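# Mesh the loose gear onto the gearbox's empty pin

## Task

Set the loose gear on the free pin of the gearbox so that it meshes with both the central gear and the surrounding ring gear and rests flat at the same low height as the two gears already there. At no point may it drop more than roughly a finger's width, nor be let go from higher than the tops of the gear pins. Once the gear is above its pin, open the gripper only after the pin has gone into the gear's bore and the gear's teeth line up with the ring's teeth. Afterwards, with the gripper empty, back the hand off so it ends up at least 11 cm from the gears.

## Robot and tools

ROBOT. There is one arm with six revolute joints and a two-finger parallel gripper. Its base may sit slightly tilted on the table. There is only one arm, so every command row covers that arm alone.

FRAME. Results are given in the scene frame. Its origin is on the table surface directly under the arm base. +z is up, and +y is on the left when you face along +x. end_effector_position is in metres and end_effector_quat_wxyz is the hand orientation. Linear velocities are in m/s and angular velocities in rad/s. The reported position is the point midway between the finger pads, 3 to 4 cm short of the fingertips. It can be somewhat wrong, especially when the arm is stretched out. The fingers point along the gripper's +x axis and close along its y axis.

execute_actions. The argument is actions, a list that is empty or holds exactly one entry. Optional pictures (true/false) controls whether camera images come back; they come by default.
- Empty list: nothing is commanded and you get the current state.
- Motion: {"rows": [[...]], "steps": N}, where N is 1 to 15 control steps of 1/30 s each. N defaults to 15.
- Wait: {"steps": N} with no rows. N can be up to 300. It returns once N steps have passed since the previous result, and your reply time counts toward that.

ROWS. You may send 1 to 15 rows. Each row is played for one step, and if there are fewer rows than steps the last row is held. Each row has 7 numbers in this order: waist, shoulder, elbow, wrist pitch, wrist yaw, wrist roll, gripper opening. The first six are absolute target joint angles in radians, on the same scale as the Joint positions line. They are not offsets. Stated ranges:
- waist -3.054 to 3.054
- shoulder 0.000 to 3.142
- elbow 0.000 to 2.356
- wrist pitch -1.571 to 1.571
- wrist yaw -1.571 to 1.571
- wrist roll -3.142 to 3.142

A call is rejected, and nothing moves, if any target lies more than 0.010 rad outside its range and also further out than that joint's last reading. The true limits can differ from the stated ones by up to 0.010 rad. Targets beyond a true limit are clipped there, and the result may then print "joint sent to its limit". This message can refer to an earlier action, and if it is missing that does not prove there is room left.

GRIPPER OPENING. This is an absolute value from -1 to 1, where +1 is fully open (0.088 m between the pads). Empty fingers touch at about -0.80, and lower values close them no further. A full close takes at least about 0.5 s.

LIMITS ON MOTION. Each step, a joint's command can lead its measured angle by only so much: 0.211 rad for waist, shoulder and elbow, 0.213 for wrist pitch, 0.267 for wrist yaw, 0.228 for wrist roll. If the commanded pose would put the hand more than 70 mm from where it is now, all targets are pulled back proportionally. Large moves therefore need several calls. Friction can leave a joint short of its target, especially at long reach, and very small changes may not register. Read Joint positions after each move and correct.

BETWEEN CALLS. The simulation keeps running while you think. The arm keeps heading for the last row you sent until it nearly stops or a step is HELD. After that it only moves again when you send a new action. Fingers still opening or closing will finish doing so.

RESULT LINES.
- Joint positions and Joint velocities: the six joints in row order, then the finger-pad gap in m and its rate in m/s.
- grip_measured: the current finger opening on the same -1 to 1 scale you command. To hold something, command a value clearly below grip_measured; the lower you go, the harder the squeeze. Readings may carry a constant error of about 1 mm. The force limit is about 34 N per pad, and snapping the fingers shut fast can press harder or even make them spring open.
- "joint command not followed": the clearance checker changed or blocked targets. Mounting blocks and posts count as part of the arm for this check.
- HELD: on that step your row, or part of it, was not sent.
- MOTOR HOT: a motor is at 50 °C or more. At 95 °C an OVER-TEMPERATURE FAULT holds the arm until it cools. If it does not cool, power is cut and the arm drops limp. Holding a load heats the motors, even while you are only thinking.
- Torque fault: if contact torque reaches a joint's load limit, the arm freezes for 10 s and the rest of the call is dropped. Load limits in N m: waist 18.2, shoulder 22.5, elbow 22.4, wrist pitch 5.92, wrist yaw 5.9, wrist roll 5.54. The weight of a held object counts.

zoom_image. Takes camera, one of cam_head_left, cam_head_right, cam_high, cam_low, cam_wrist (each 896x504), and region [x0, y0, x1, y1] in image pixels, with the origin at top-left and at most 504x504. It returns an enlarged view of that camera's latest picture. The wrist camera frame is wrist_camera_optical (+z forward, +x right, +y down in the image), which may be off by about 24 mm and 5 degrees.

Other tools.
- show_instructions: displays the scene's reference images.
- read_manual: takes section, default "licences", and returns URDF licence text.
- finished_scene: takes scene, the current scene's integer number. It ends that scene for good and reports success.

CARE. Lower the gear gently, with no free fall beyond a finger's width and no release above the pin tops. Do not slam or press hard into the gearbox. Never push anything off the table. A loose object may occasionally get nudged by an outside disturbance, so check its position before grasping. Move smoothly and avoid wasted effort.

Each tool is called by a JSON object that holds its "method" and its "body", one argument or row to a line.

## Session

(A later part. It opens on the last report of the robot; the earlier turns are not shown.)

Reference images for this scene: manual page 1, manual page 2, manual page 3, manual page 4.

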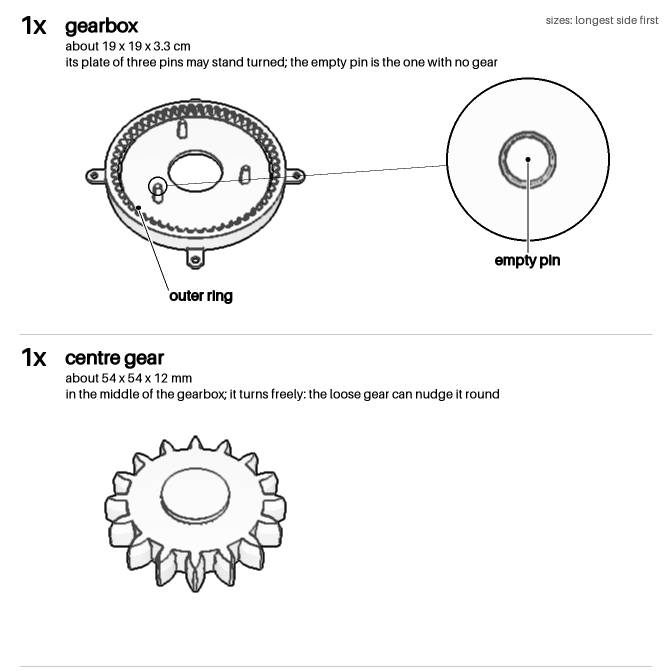

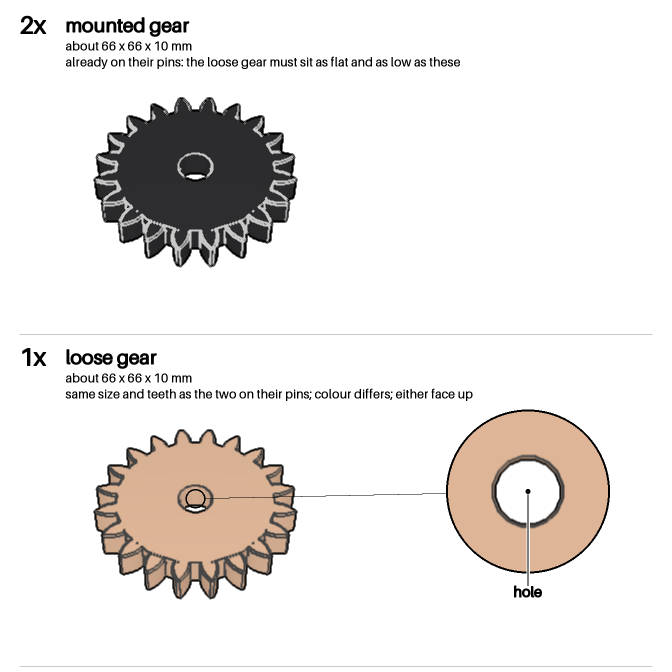

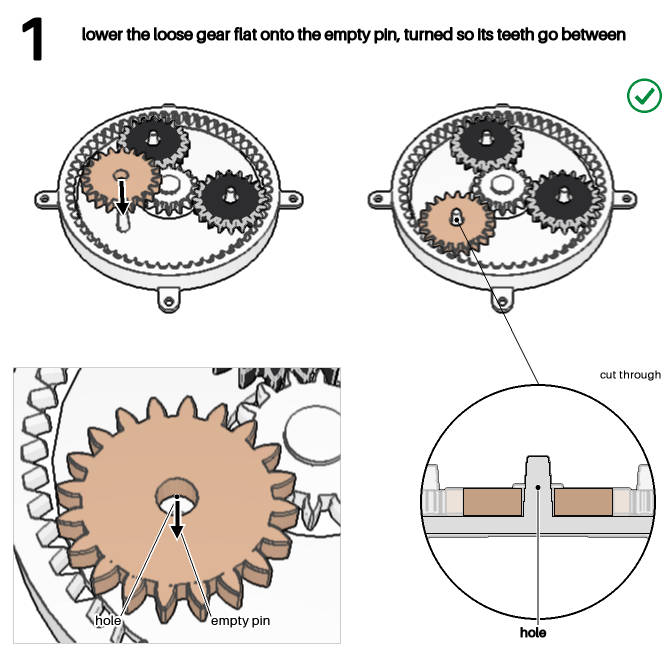

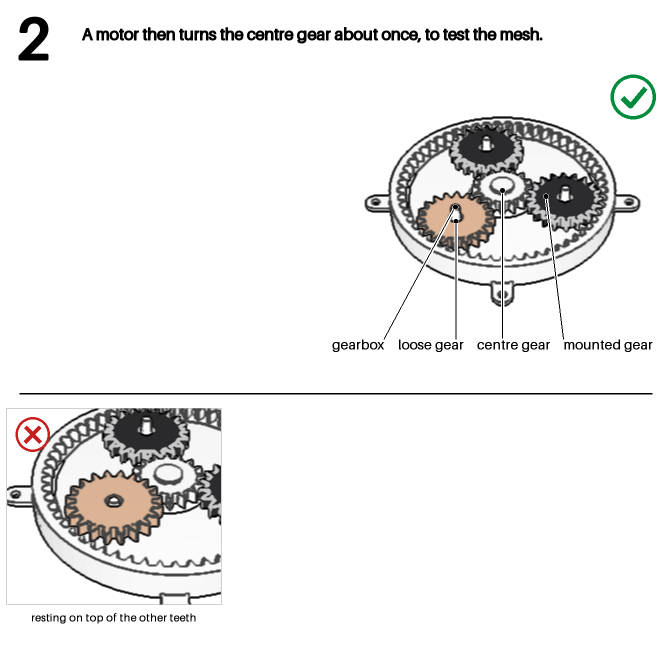

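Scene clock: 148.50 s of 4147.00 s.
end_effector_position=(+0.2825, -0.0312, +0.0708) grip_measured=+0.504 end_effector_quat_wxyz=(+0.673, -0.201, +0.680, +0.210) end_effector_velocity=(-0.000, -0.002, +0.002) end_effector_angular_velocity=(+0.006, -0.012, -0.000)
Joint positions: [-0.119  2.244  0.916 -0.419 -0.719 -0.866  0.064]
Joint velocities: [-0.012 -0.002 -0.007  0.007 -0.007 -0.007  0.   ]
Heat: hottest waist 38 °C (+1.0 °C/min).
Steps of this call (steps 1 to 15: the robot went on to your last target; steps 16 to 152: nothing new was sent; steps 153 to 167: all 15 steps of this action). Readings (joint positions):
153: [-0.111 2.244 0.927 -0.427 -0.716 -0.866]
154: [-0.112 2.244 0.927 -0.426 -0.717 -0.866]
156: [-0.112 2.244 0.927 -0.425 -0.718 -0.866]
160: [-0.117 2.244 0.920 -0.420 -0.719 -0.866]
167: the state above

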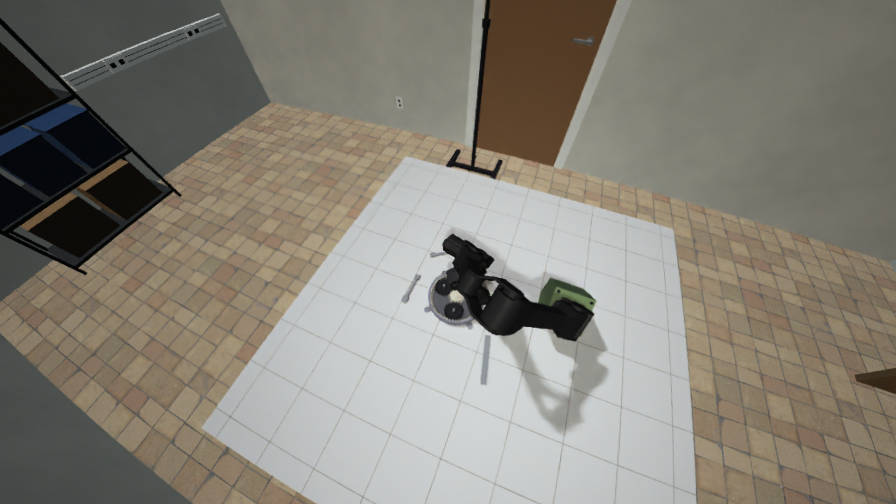

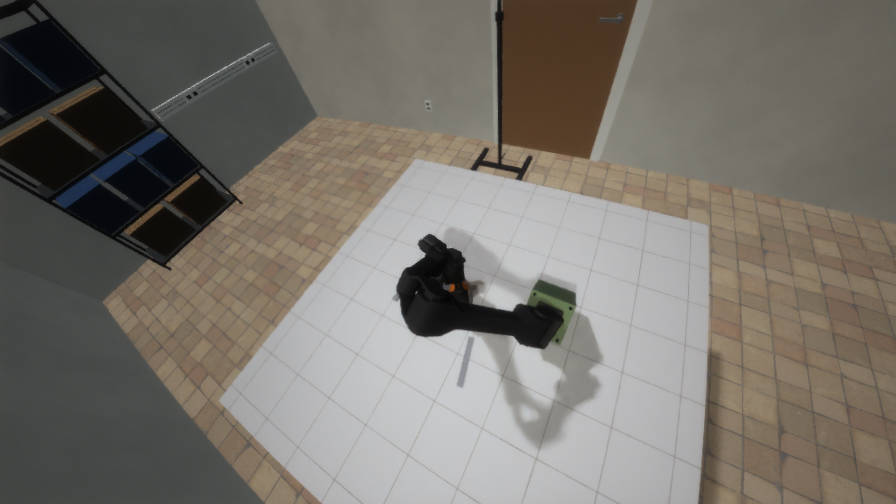

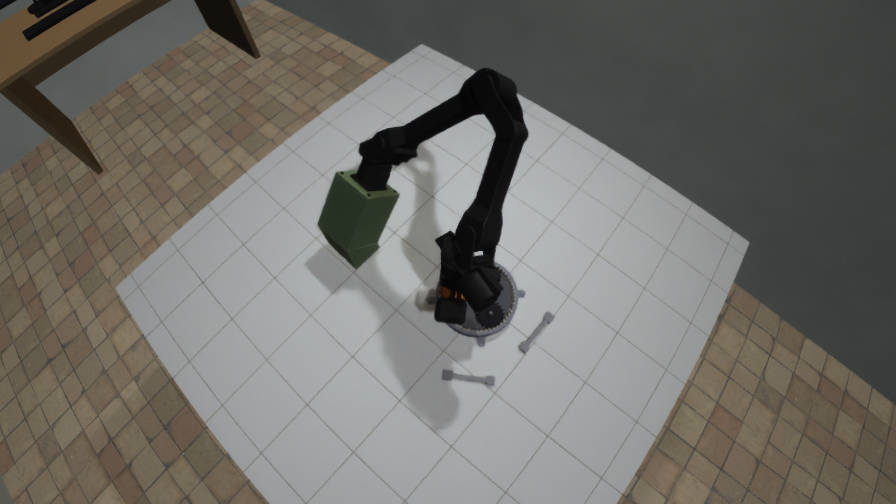

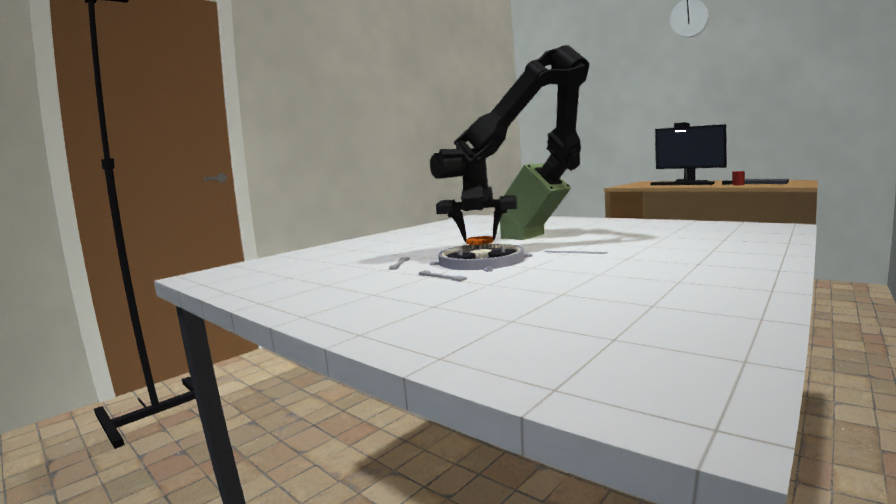

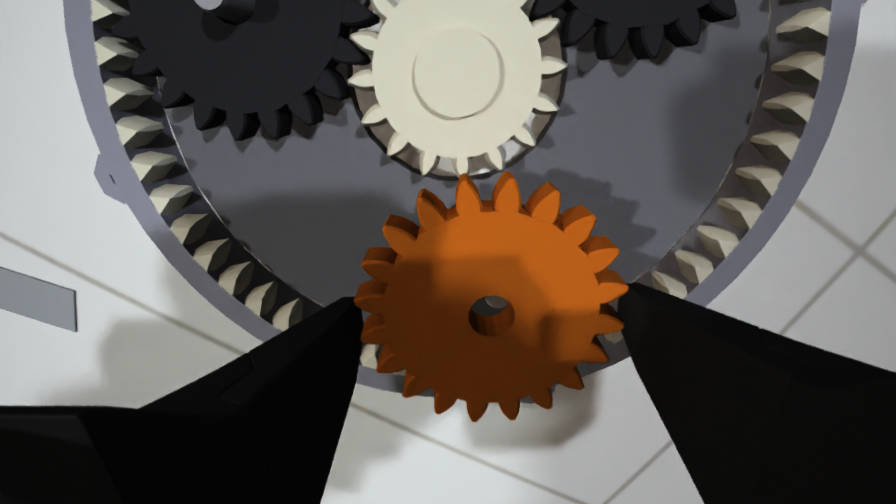

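{"method": "execute_actions", "body": {
  "actions": [
    {"rows":[[-0.124,2.245,0.916,-0.414,-0.716,-0.868,0.2],[-0.128,2.245,0.916,-0.409,-0.716,-0.868,0.2],[-0.128,2.245,0.916,-0.404,-0.716,-0.868,0.2],[-0.128,2.245,0.916,-0.404,-0.716,-0.868,0.2],[-0.125,2.25,0.916,-0.404,-0.716,-0.868,0.2],[-0.123,2.254,0.916,-0.404,-0.716,-0.868,0.2],[-0.122,2.258,0.916,-0.404,-0.716,-0.868,0.2],[-0.122,2.261,0.916,-0.404,-0.716,-0.868,0.2],[-0.122,2.264,0.916,-0.404,-0.716,-0.868,0.2],[-0.122,2.267,0.916,-0.404,-0.716,-0.868,0.2]],"steps":15}
  ]
}}

{"method": "zoom_image", "body": {
  "camera": "cam_wrist",
  "region": [400,230,600,430]
}}

Scene clock: 156.57 s of 4147.00 s.
end_effector_position=(+0.2826, -0.0339, +0.0691) grip_measured=+0.504 end_effector_quat_wxyz=(+0.675, -0.202, +0.678, +0.210) end_effector_velocity=(-0.000, +0.001, -0.001) end_effector_angular_velocity=(+0.022, -0.006, +0.004)
Joint positions: [-0.123  2.253  0.913 -0.402 -0.72  -0.866  0.064]
Joint velocities: [-0.002  0.007 -0.002  0.007 -0.022 -0.007  0.   ]
Heat: hottest waist 38 °C (+1.0 °C/min).
Steps of this call (steps 1 to 15: the robot went on to your last target; steps 16 to 227: nothing new was sent; steps 228 to 242: all 15 steps of this action). Readings (joint positions):
228: [-0.122 2.244 0.913 -0.419 -0.716 -0.866]
229: [-0.122 2.244 0.913 -0.419 -0.716 -0.866]
231: [-0.123 2.244 0.913 -0.414 -0.716 -0.866]
235: [-0.123 2.245 0.913 -0.408 -0.716 -0.866]
242: the state above

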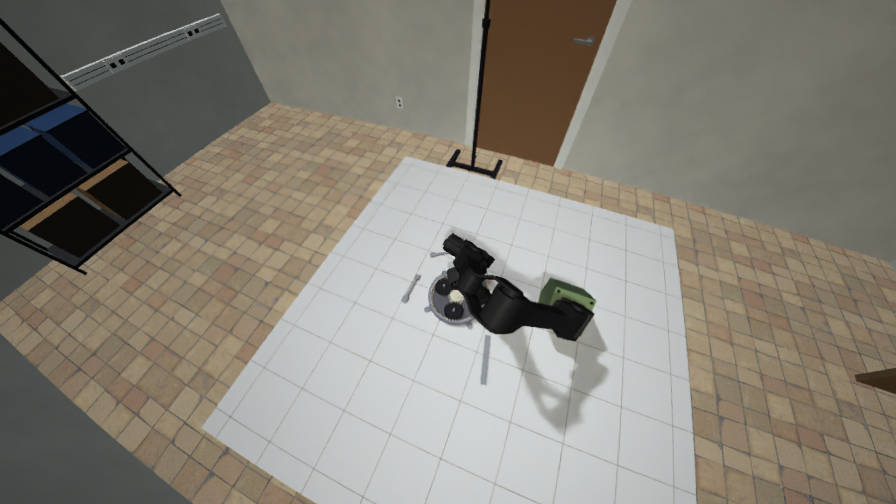

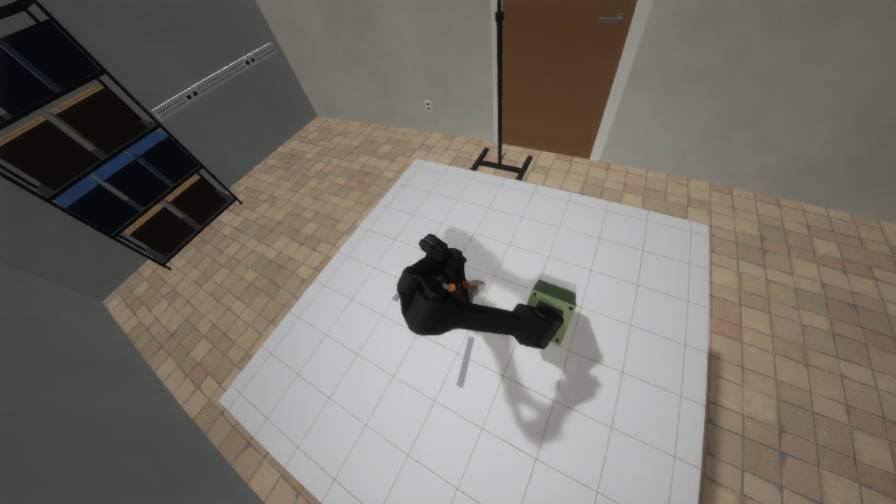

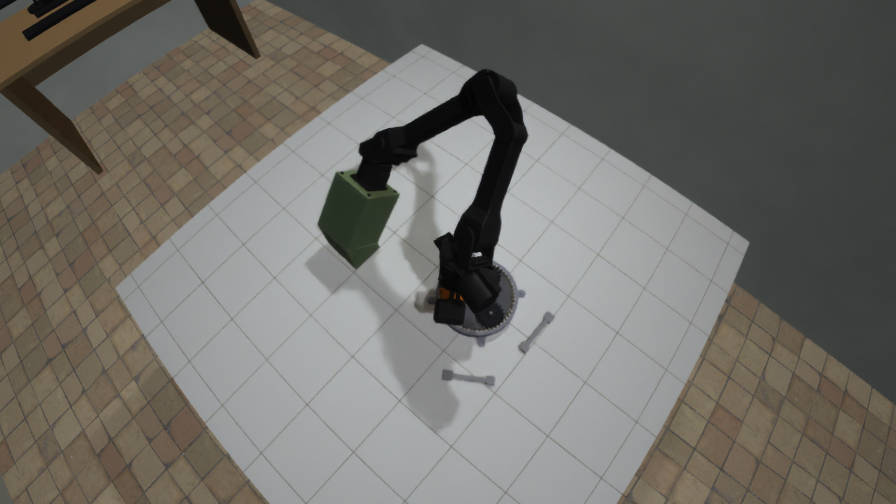

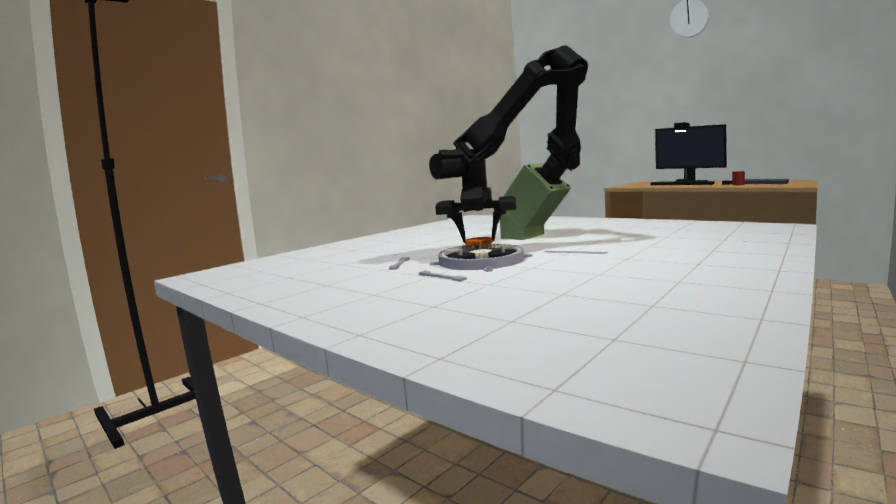

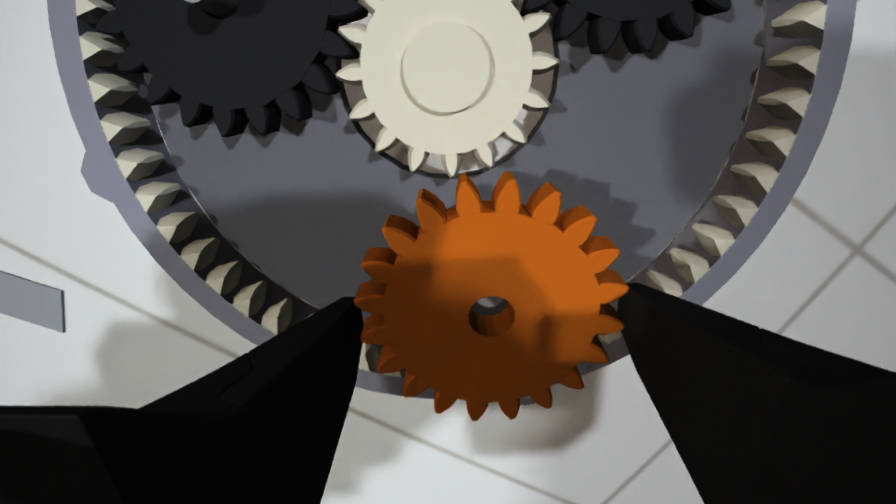

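Region (400, 230, 600, 430) of cam_wrist's 896x504 image, scaled by 2.520, with more detail than that image has.

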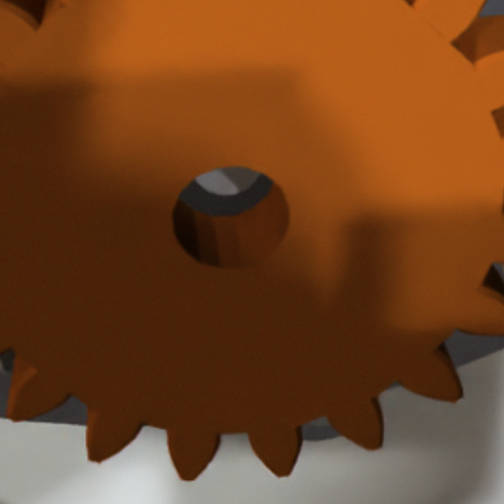

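{"method": "execute_actions", "body": {
  "actions": [
    {"rows":[[-0.118,2.264,0.92,-0.404,-0.717,-0.868,0.2],[-0.115,2.264,0.925,-0.404,-0.717,-0.868,0.2],[-0.113,2.264,0.93,-0.404,-0.717,-0.866,0.2],[-0.112,2.264,0.93,-0.404,-0.717,-0.866,0.2]],"steps":12}
  ]
}}

{"method": "zoom_image", "body": {
  "camera": "cam_wrist",
  "region": [400,230,600,430]
}}

Scene clock: 165.17 s of 4147.00 s.
end_effector_position=(+0.2850, -0.0322, +0.0676) grip_measured=+0.505 end_effector_quat_wxyz=(+0.673, -0.206, +0.678, +0.214) end_effector_velocity=(+0.002, +0.005, +0.001) end_effector_angular_velocity=(+0.021, -0.006, +0.010)
Joint positions: [-0.113  2.256  0.922 -0.403 -0.72  -0.867  0.064]
Joint velocities: [ 0.002 -0.007  0.002 -0.007 -0.022 -0.007 -0.001]
Heat: hottest waist 38 °C (+1.0 °C/min).
Steps of this call (steps 1 to 15: the robot went on to your last target; steps 16 to 246: nothing new was sent; steps 247 to 258: all 12 steps of this action). Readings (joint positions):
247: [-0.120 2.256 0.914 -0.401 -0.721 -0.867]
248: [-0.119 2.256 0.914 -0.402 -0.721 -0.867]
250: [-0.117 2.256 0.917 -0.403 -0.720 -0.867]
254: [-0.113 2.256 0.921 -0.403 -0.720 -0.867]
258: the state above

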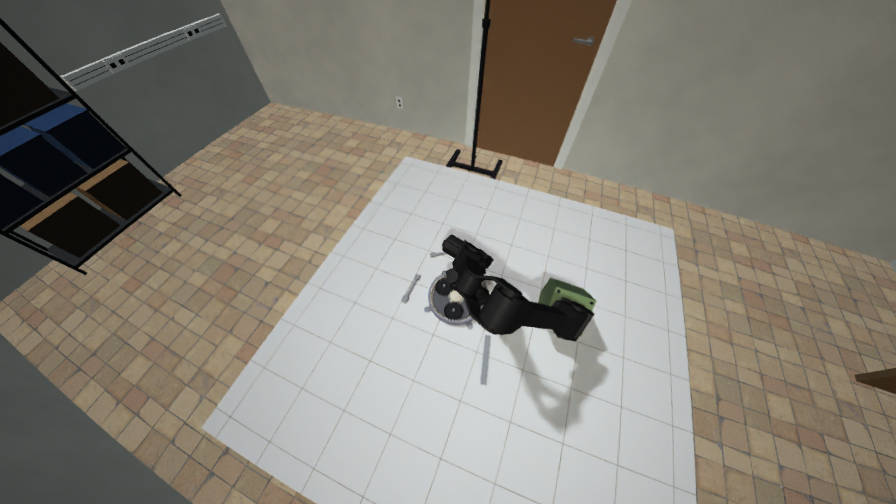

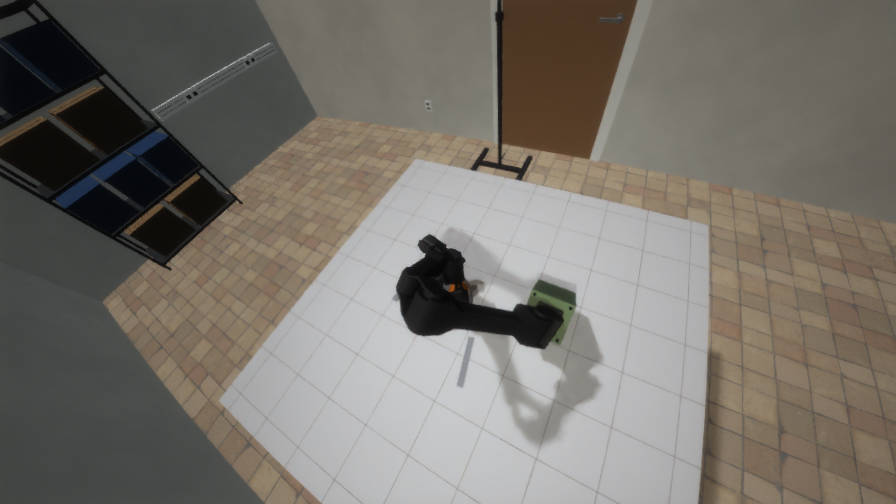

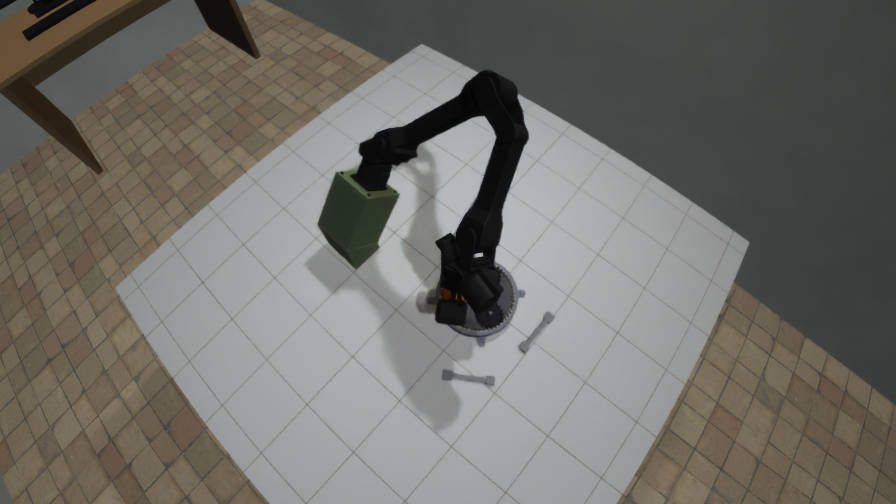

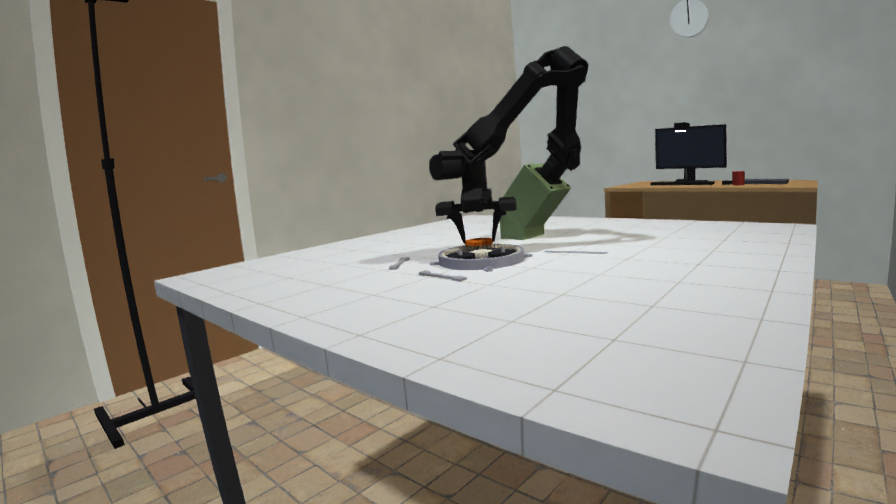

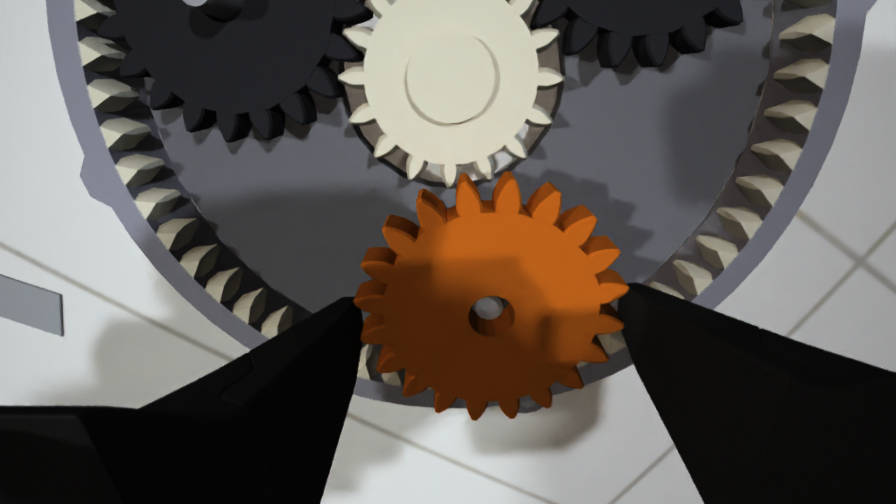

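Region (400, 230, 600, 430) of cam_wrist's 896x504 image, scaled by 2.520, with more detail than that image has.

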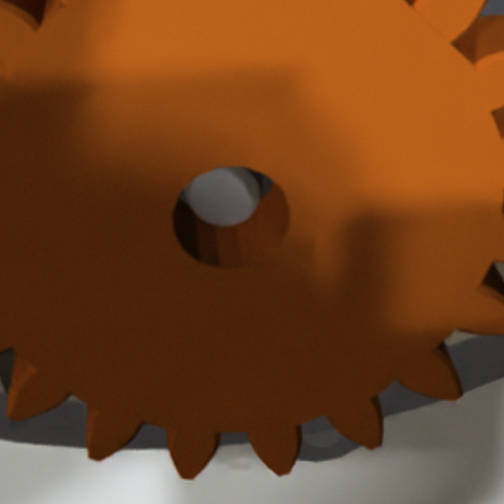

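Pin is in the hole. Descend, shoulder leading.

{"method": "execute_actions", "body": {
  "actions": [
    {"rows":[[-0.11,2.268,0.928,-0.404,-0.718,-0.864,0.2],[-0.108,2.27,0.928,-0.402,-0.718,-0.862,0.2],[-0.106,2.272,0.928,-0.399,-0.718,-0.86,0.2],[-0.104,2.274,0.928,-0.396,-0.719,-0.858,0.2],[-0.102,2.276,0.928,-0.393,-0.719,-0.856,0.2],[-0.1,2.278,0.928,-0.39,-0.719,-0.854,0.2],[-0.098,2.28,0.928,-0.387,-0.72,-0.852,0.2],[-0.096,2.282,0.928,-0.384,-0.72,-0.85,0.2],[-0.094,2.284,0.928,-0.38,-0.72,-0.848,0.2]],"steps":15}
  ]
}}

Scene clock: 169.43 s of 4147.00 s.
end_effector_position=(+0.2843, -0.0317, +0.0604) grip_measured=+0.505 end_effector_quat_wxyz=(+0.669, -0.206, +0.681, +0.215) end_effector_velocity=(+0.002, +0.001, -0.001) end_effector_angular_velocity=(+0.006, -0.006, +0.014)
Joint positions: [-0.095  2.274  0.923 -0.383 -0.719 -0.853  0.064]
Joint velocities: [ 0.002  0.002  0.002  0.007 -0.007 -0.007 -0.   ]
Heat: hottest waist 38 °C (+1.0 °C/min).
Steps of this call (steps 1 to 15: the robot went on to your last target; steps 16 to 113: nothing new was sent; steps 114 to 128: all 15 steps of this action). Readings (joint positions):
114: [-0.112 2.257 0.923 -0.403 -0.720 -0.867]
115: [-0.111 2.257 0.923 -0.403 -0.720 -0.867]
117: [-0.110 2.259 0.923 -0.403 -0.720 -0.866]
121: [-0.102 2.267 0.923 -0.394 -0.720 -0.860]
128: the state above

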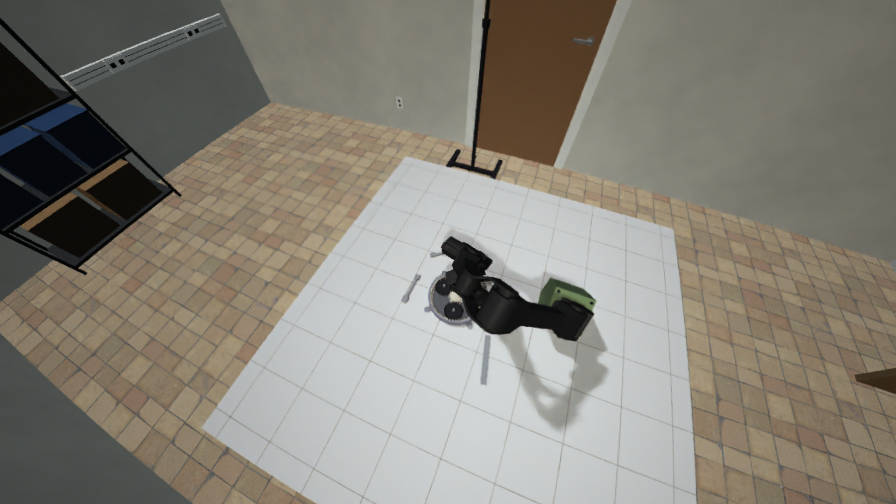

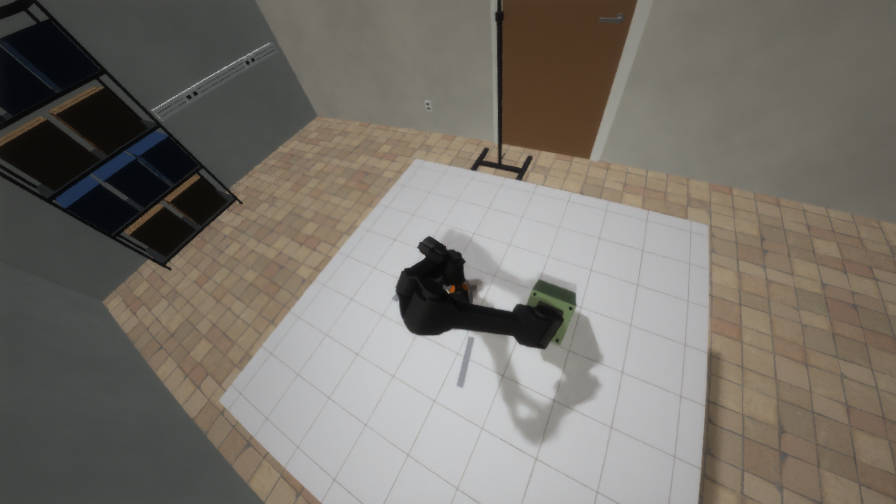

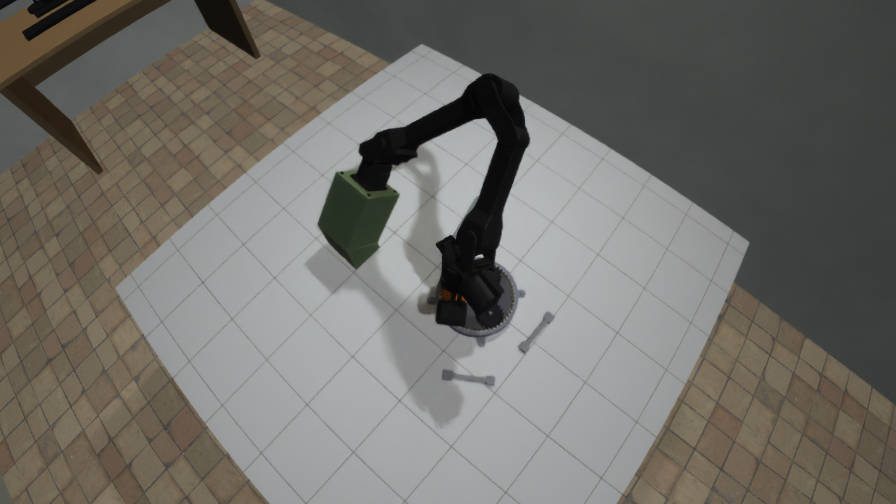

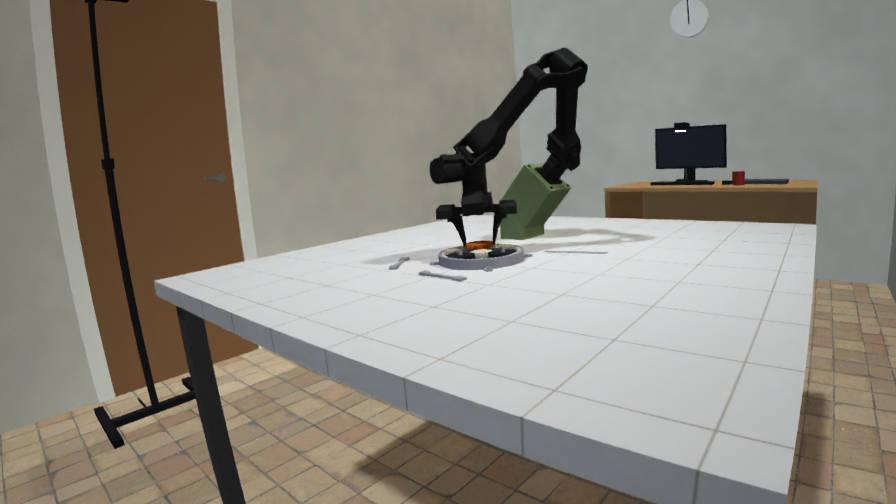

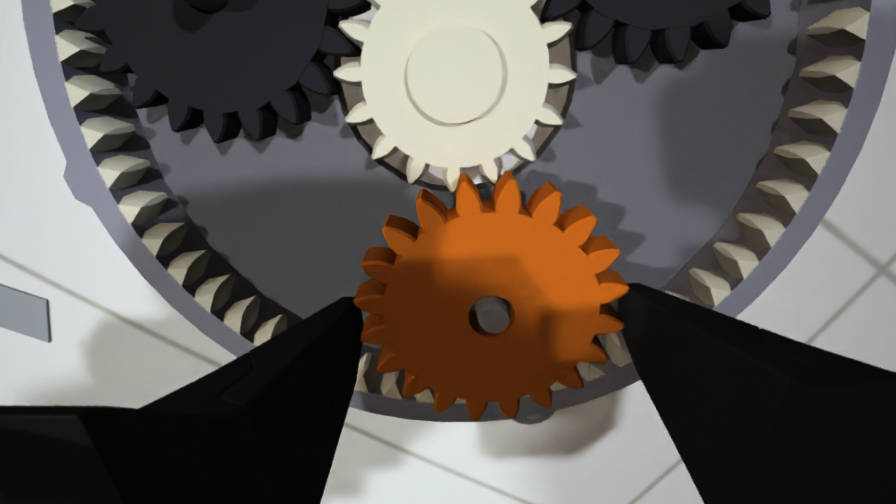

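Continue down.

{"method": "execute_actions", "body": {
  "actions": [
    {"rows":[[-0.092,2.286,0.928,-0.377,-0.72,-0.846,0.2],[-0.09,2.288,0.928,-0.374,-0.721,-0.844,0.2],[-0.088,2.29,0.928,-0.371,-0.721,-0.842,0.2],[-0.086,2.292,0.928,-0.368,-0.721,-0.84,0.2],[-0.084,2.294,0.928,-0.364,-0.722,-0.838,0.2],[-0.082,2.296,0.928,-0.361,-0.722,-0.836,0.2],[-0.08,2.298,0.928,-0.358,-0.722,-0.834,0.2],[-0.078,2.3,0.928,-0.354,-0.722,-0.832,0.2],[-0.076,2.302,0.928,-0.351,-0.723,-0.83,0.2]],"steps":15}
  ]
}}

Scene clock: 173.27 s of 4147.00 s.
end_effector_position=(+0.2850, -0.0322, +0.0539) grip_measured=+0.504 end_effector_quat_wxyz=(+0.667, -0.207, +0.682, +0.215) end_effector_velocity=(-0.003, -0.002, -0.000) end_effector_angular_velocity=(-0.005, +0.009, -0.017)
Joint positions: [-0.079  2.291  0.923 -0.355 -0.718 -0.836  0.064]
Joint velocities: [-0.002  0.002 -0.002 -0.007  0.007  0.007 -0.   ]
Heat: hottest waist 39 °C (+2.0 °C/min).
Steps of this call (steps 1 to 15: the robot went on to your last target; steps 16 to 100: nothing new was sent; steps 101 to 115: all 15 steps of this action). Readings (joint positions):
101: [-0.093 2.275 0.923 -0.381 -0.719 -0.852]
102: [-0.093 2.276 0.923 -0.380 -0.719 -0.851]
104: [-0.091 2.278 0.923 -0.376 -0.719 -0.849]
108: [-0.085 2.285 0.923 -0.365 -0.718 -0.842]
115: the state above

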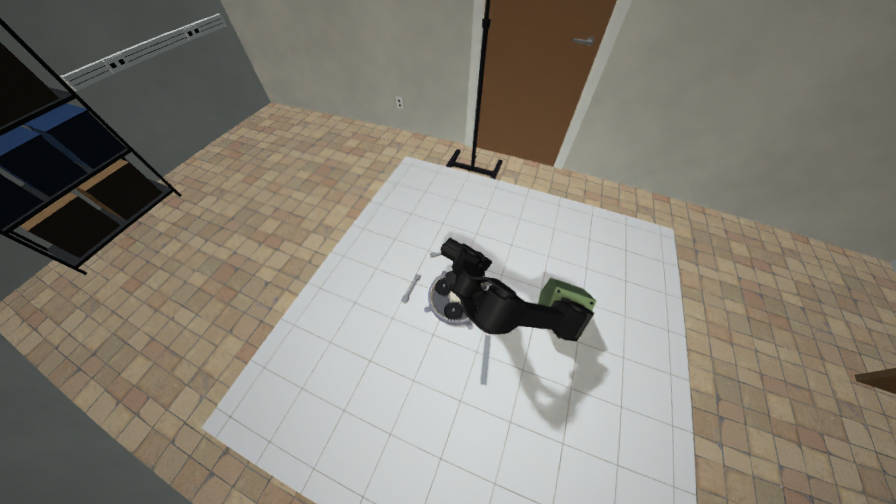

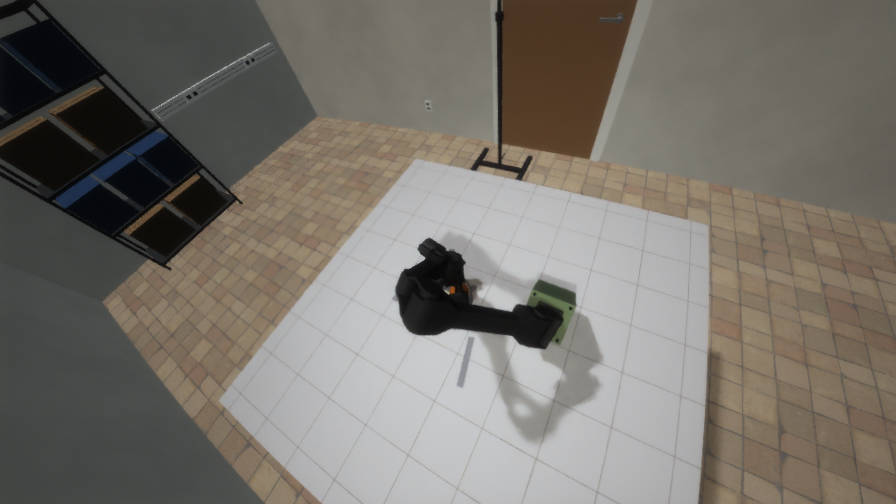

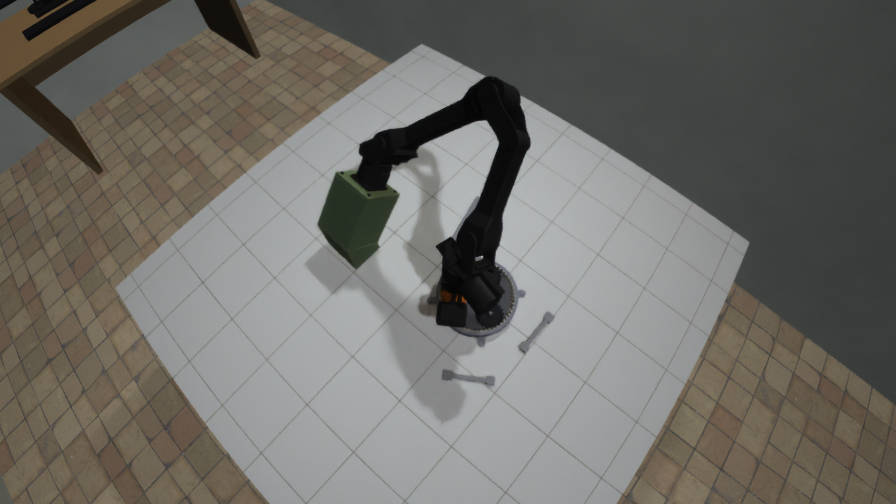

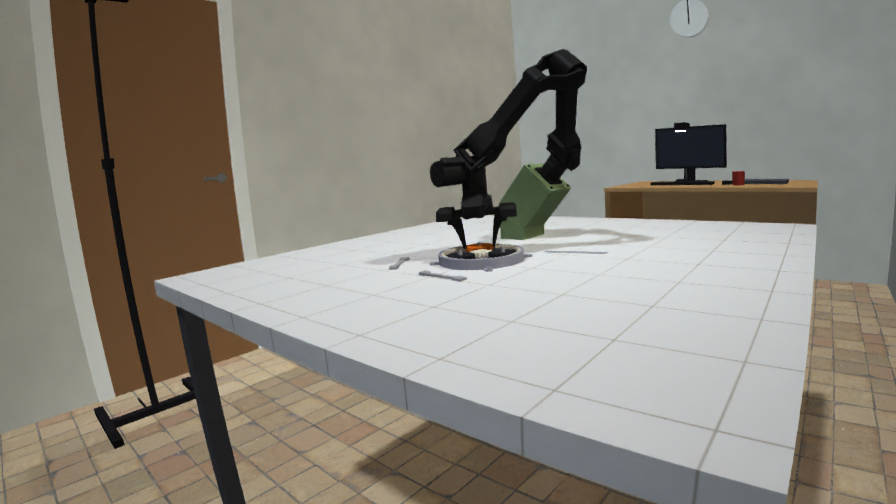

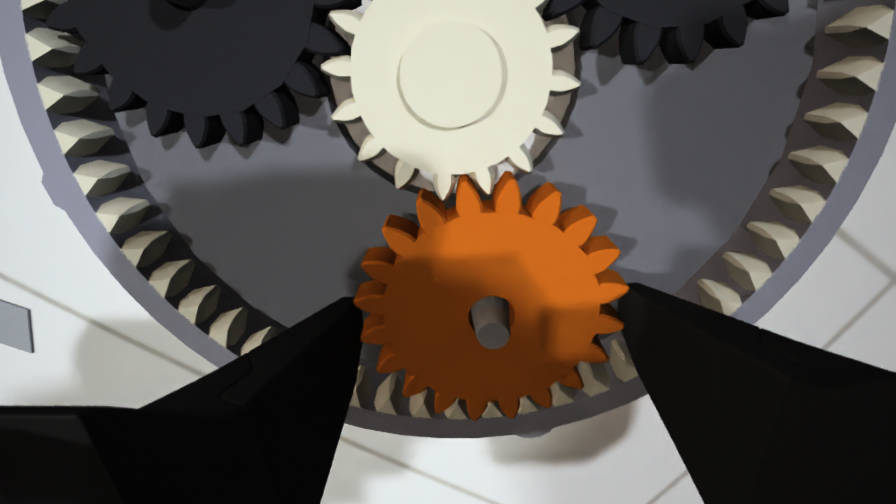

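{"method": "execute_actions", "body": {
  "actions": [
    {"rows":[[-0.074,2.304,0.928,-0.348,-0.722,-0.83,0.2],[-0.072,2.306,0.928,-0.345,-0.722,-0.828,0.2],[-0.07,2.308,0.928,-0.341,-0.722,-0.826,0.2],[-0.068,2.31,0.928,-0.338,-0.722,-0.824,0.2],[-0.066,2.312,0.928,-0.335,-0.722,-0.822,0.2]],"steps":12}
  ]
}}

Scene clock: 176.73 s of 4147.00 s.
end_effector_position=(+0.2855, -0.0332, +0.0535) grip_measured=+0.504 end_effector_quat_wxyz=(+0.669, -0.205, +0.683, +0.210) end_effector_velocity=(+0.005, -0.007, +0.001) end_effector_angular_velocity=(-0.027, -0.023, +0.009)
Joint positions: [-0.08   2.293  0.923 -0.349 -0.716 -0.825  0.064]
Joint velocities: [-0.007  0.002 -0.002  0.037  0.022  0.007 -0.001]
Heat: hottest waist 38 °C (+1.0 °C/min).
Steps of this call (steps 1 to 15: the robot went on to your last target; steps 16 to 92: nothing new was sent; steps 93 to 104: all 12 steps of this action). Readings (joint positions):
93: [-0.080 2.292 0.923 -0.353 -0.718 -0.834]
94: [-0.080 2.292 0.923 -0.353 -0.717 -0.834]
96: [-0.080 2.292 0.923 -0.352 -0.716 -0.832]
100: [-0.080 2.293 0.923 -0.350 -0.716 -0.827]
104: the state above

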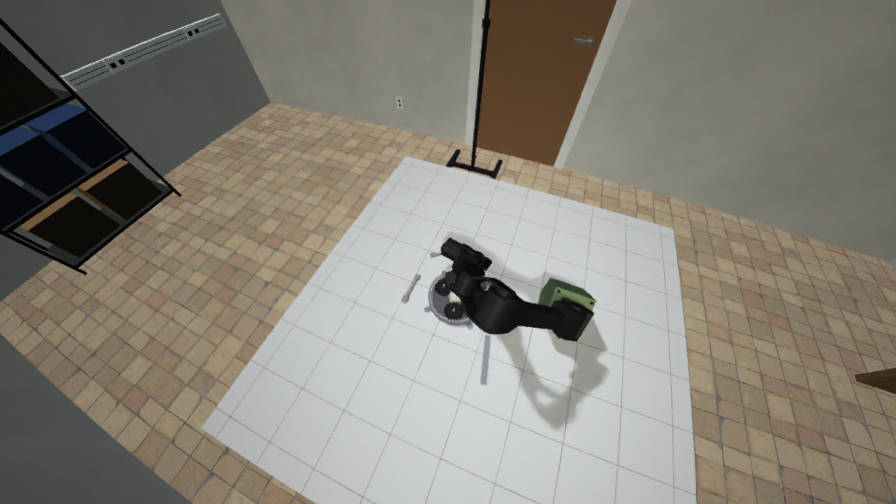

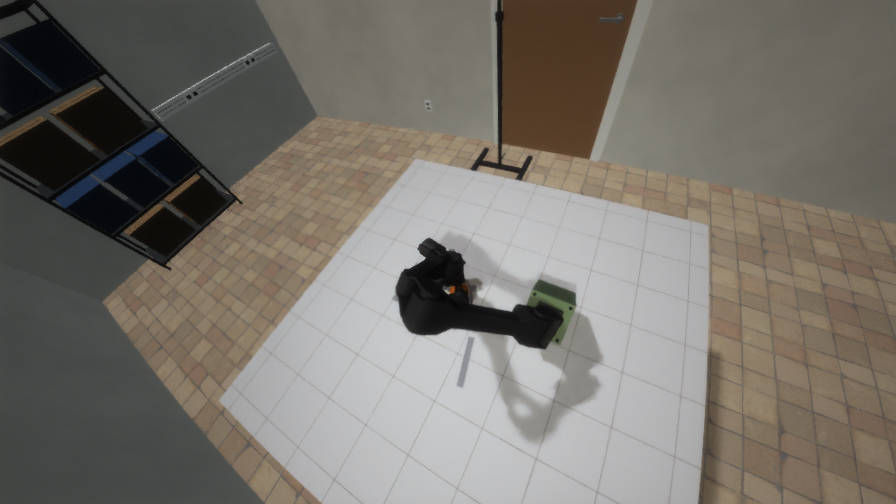

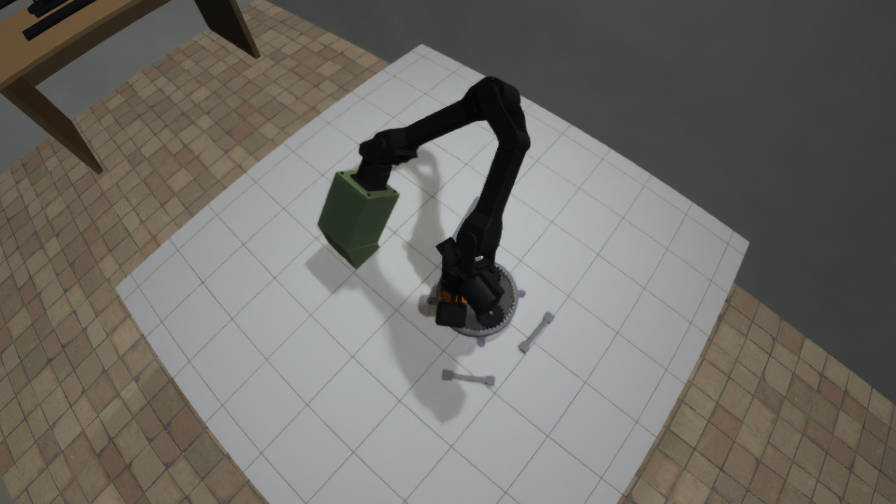

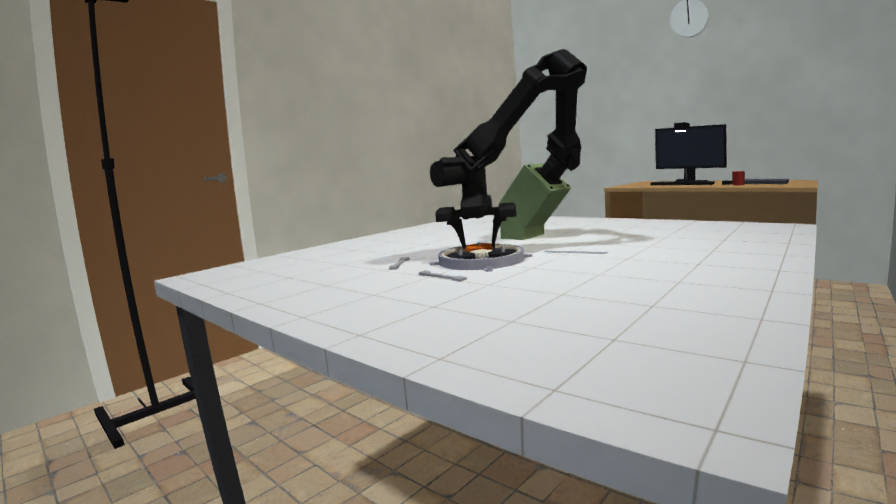

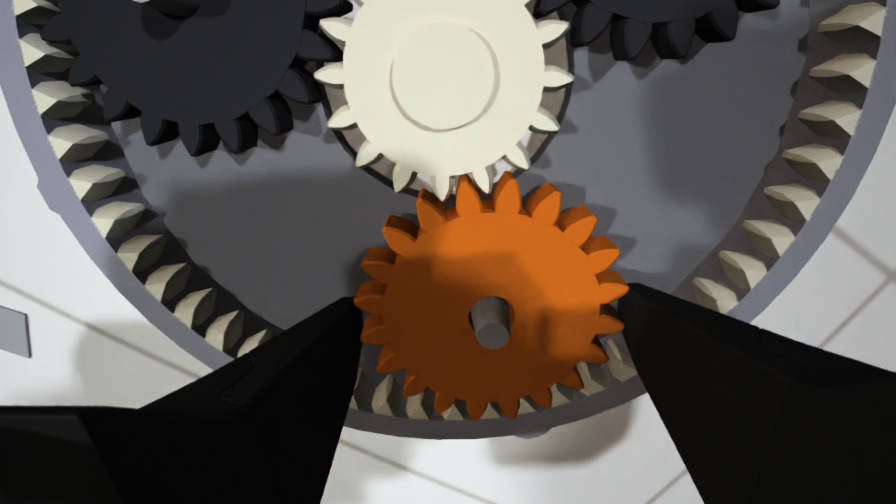

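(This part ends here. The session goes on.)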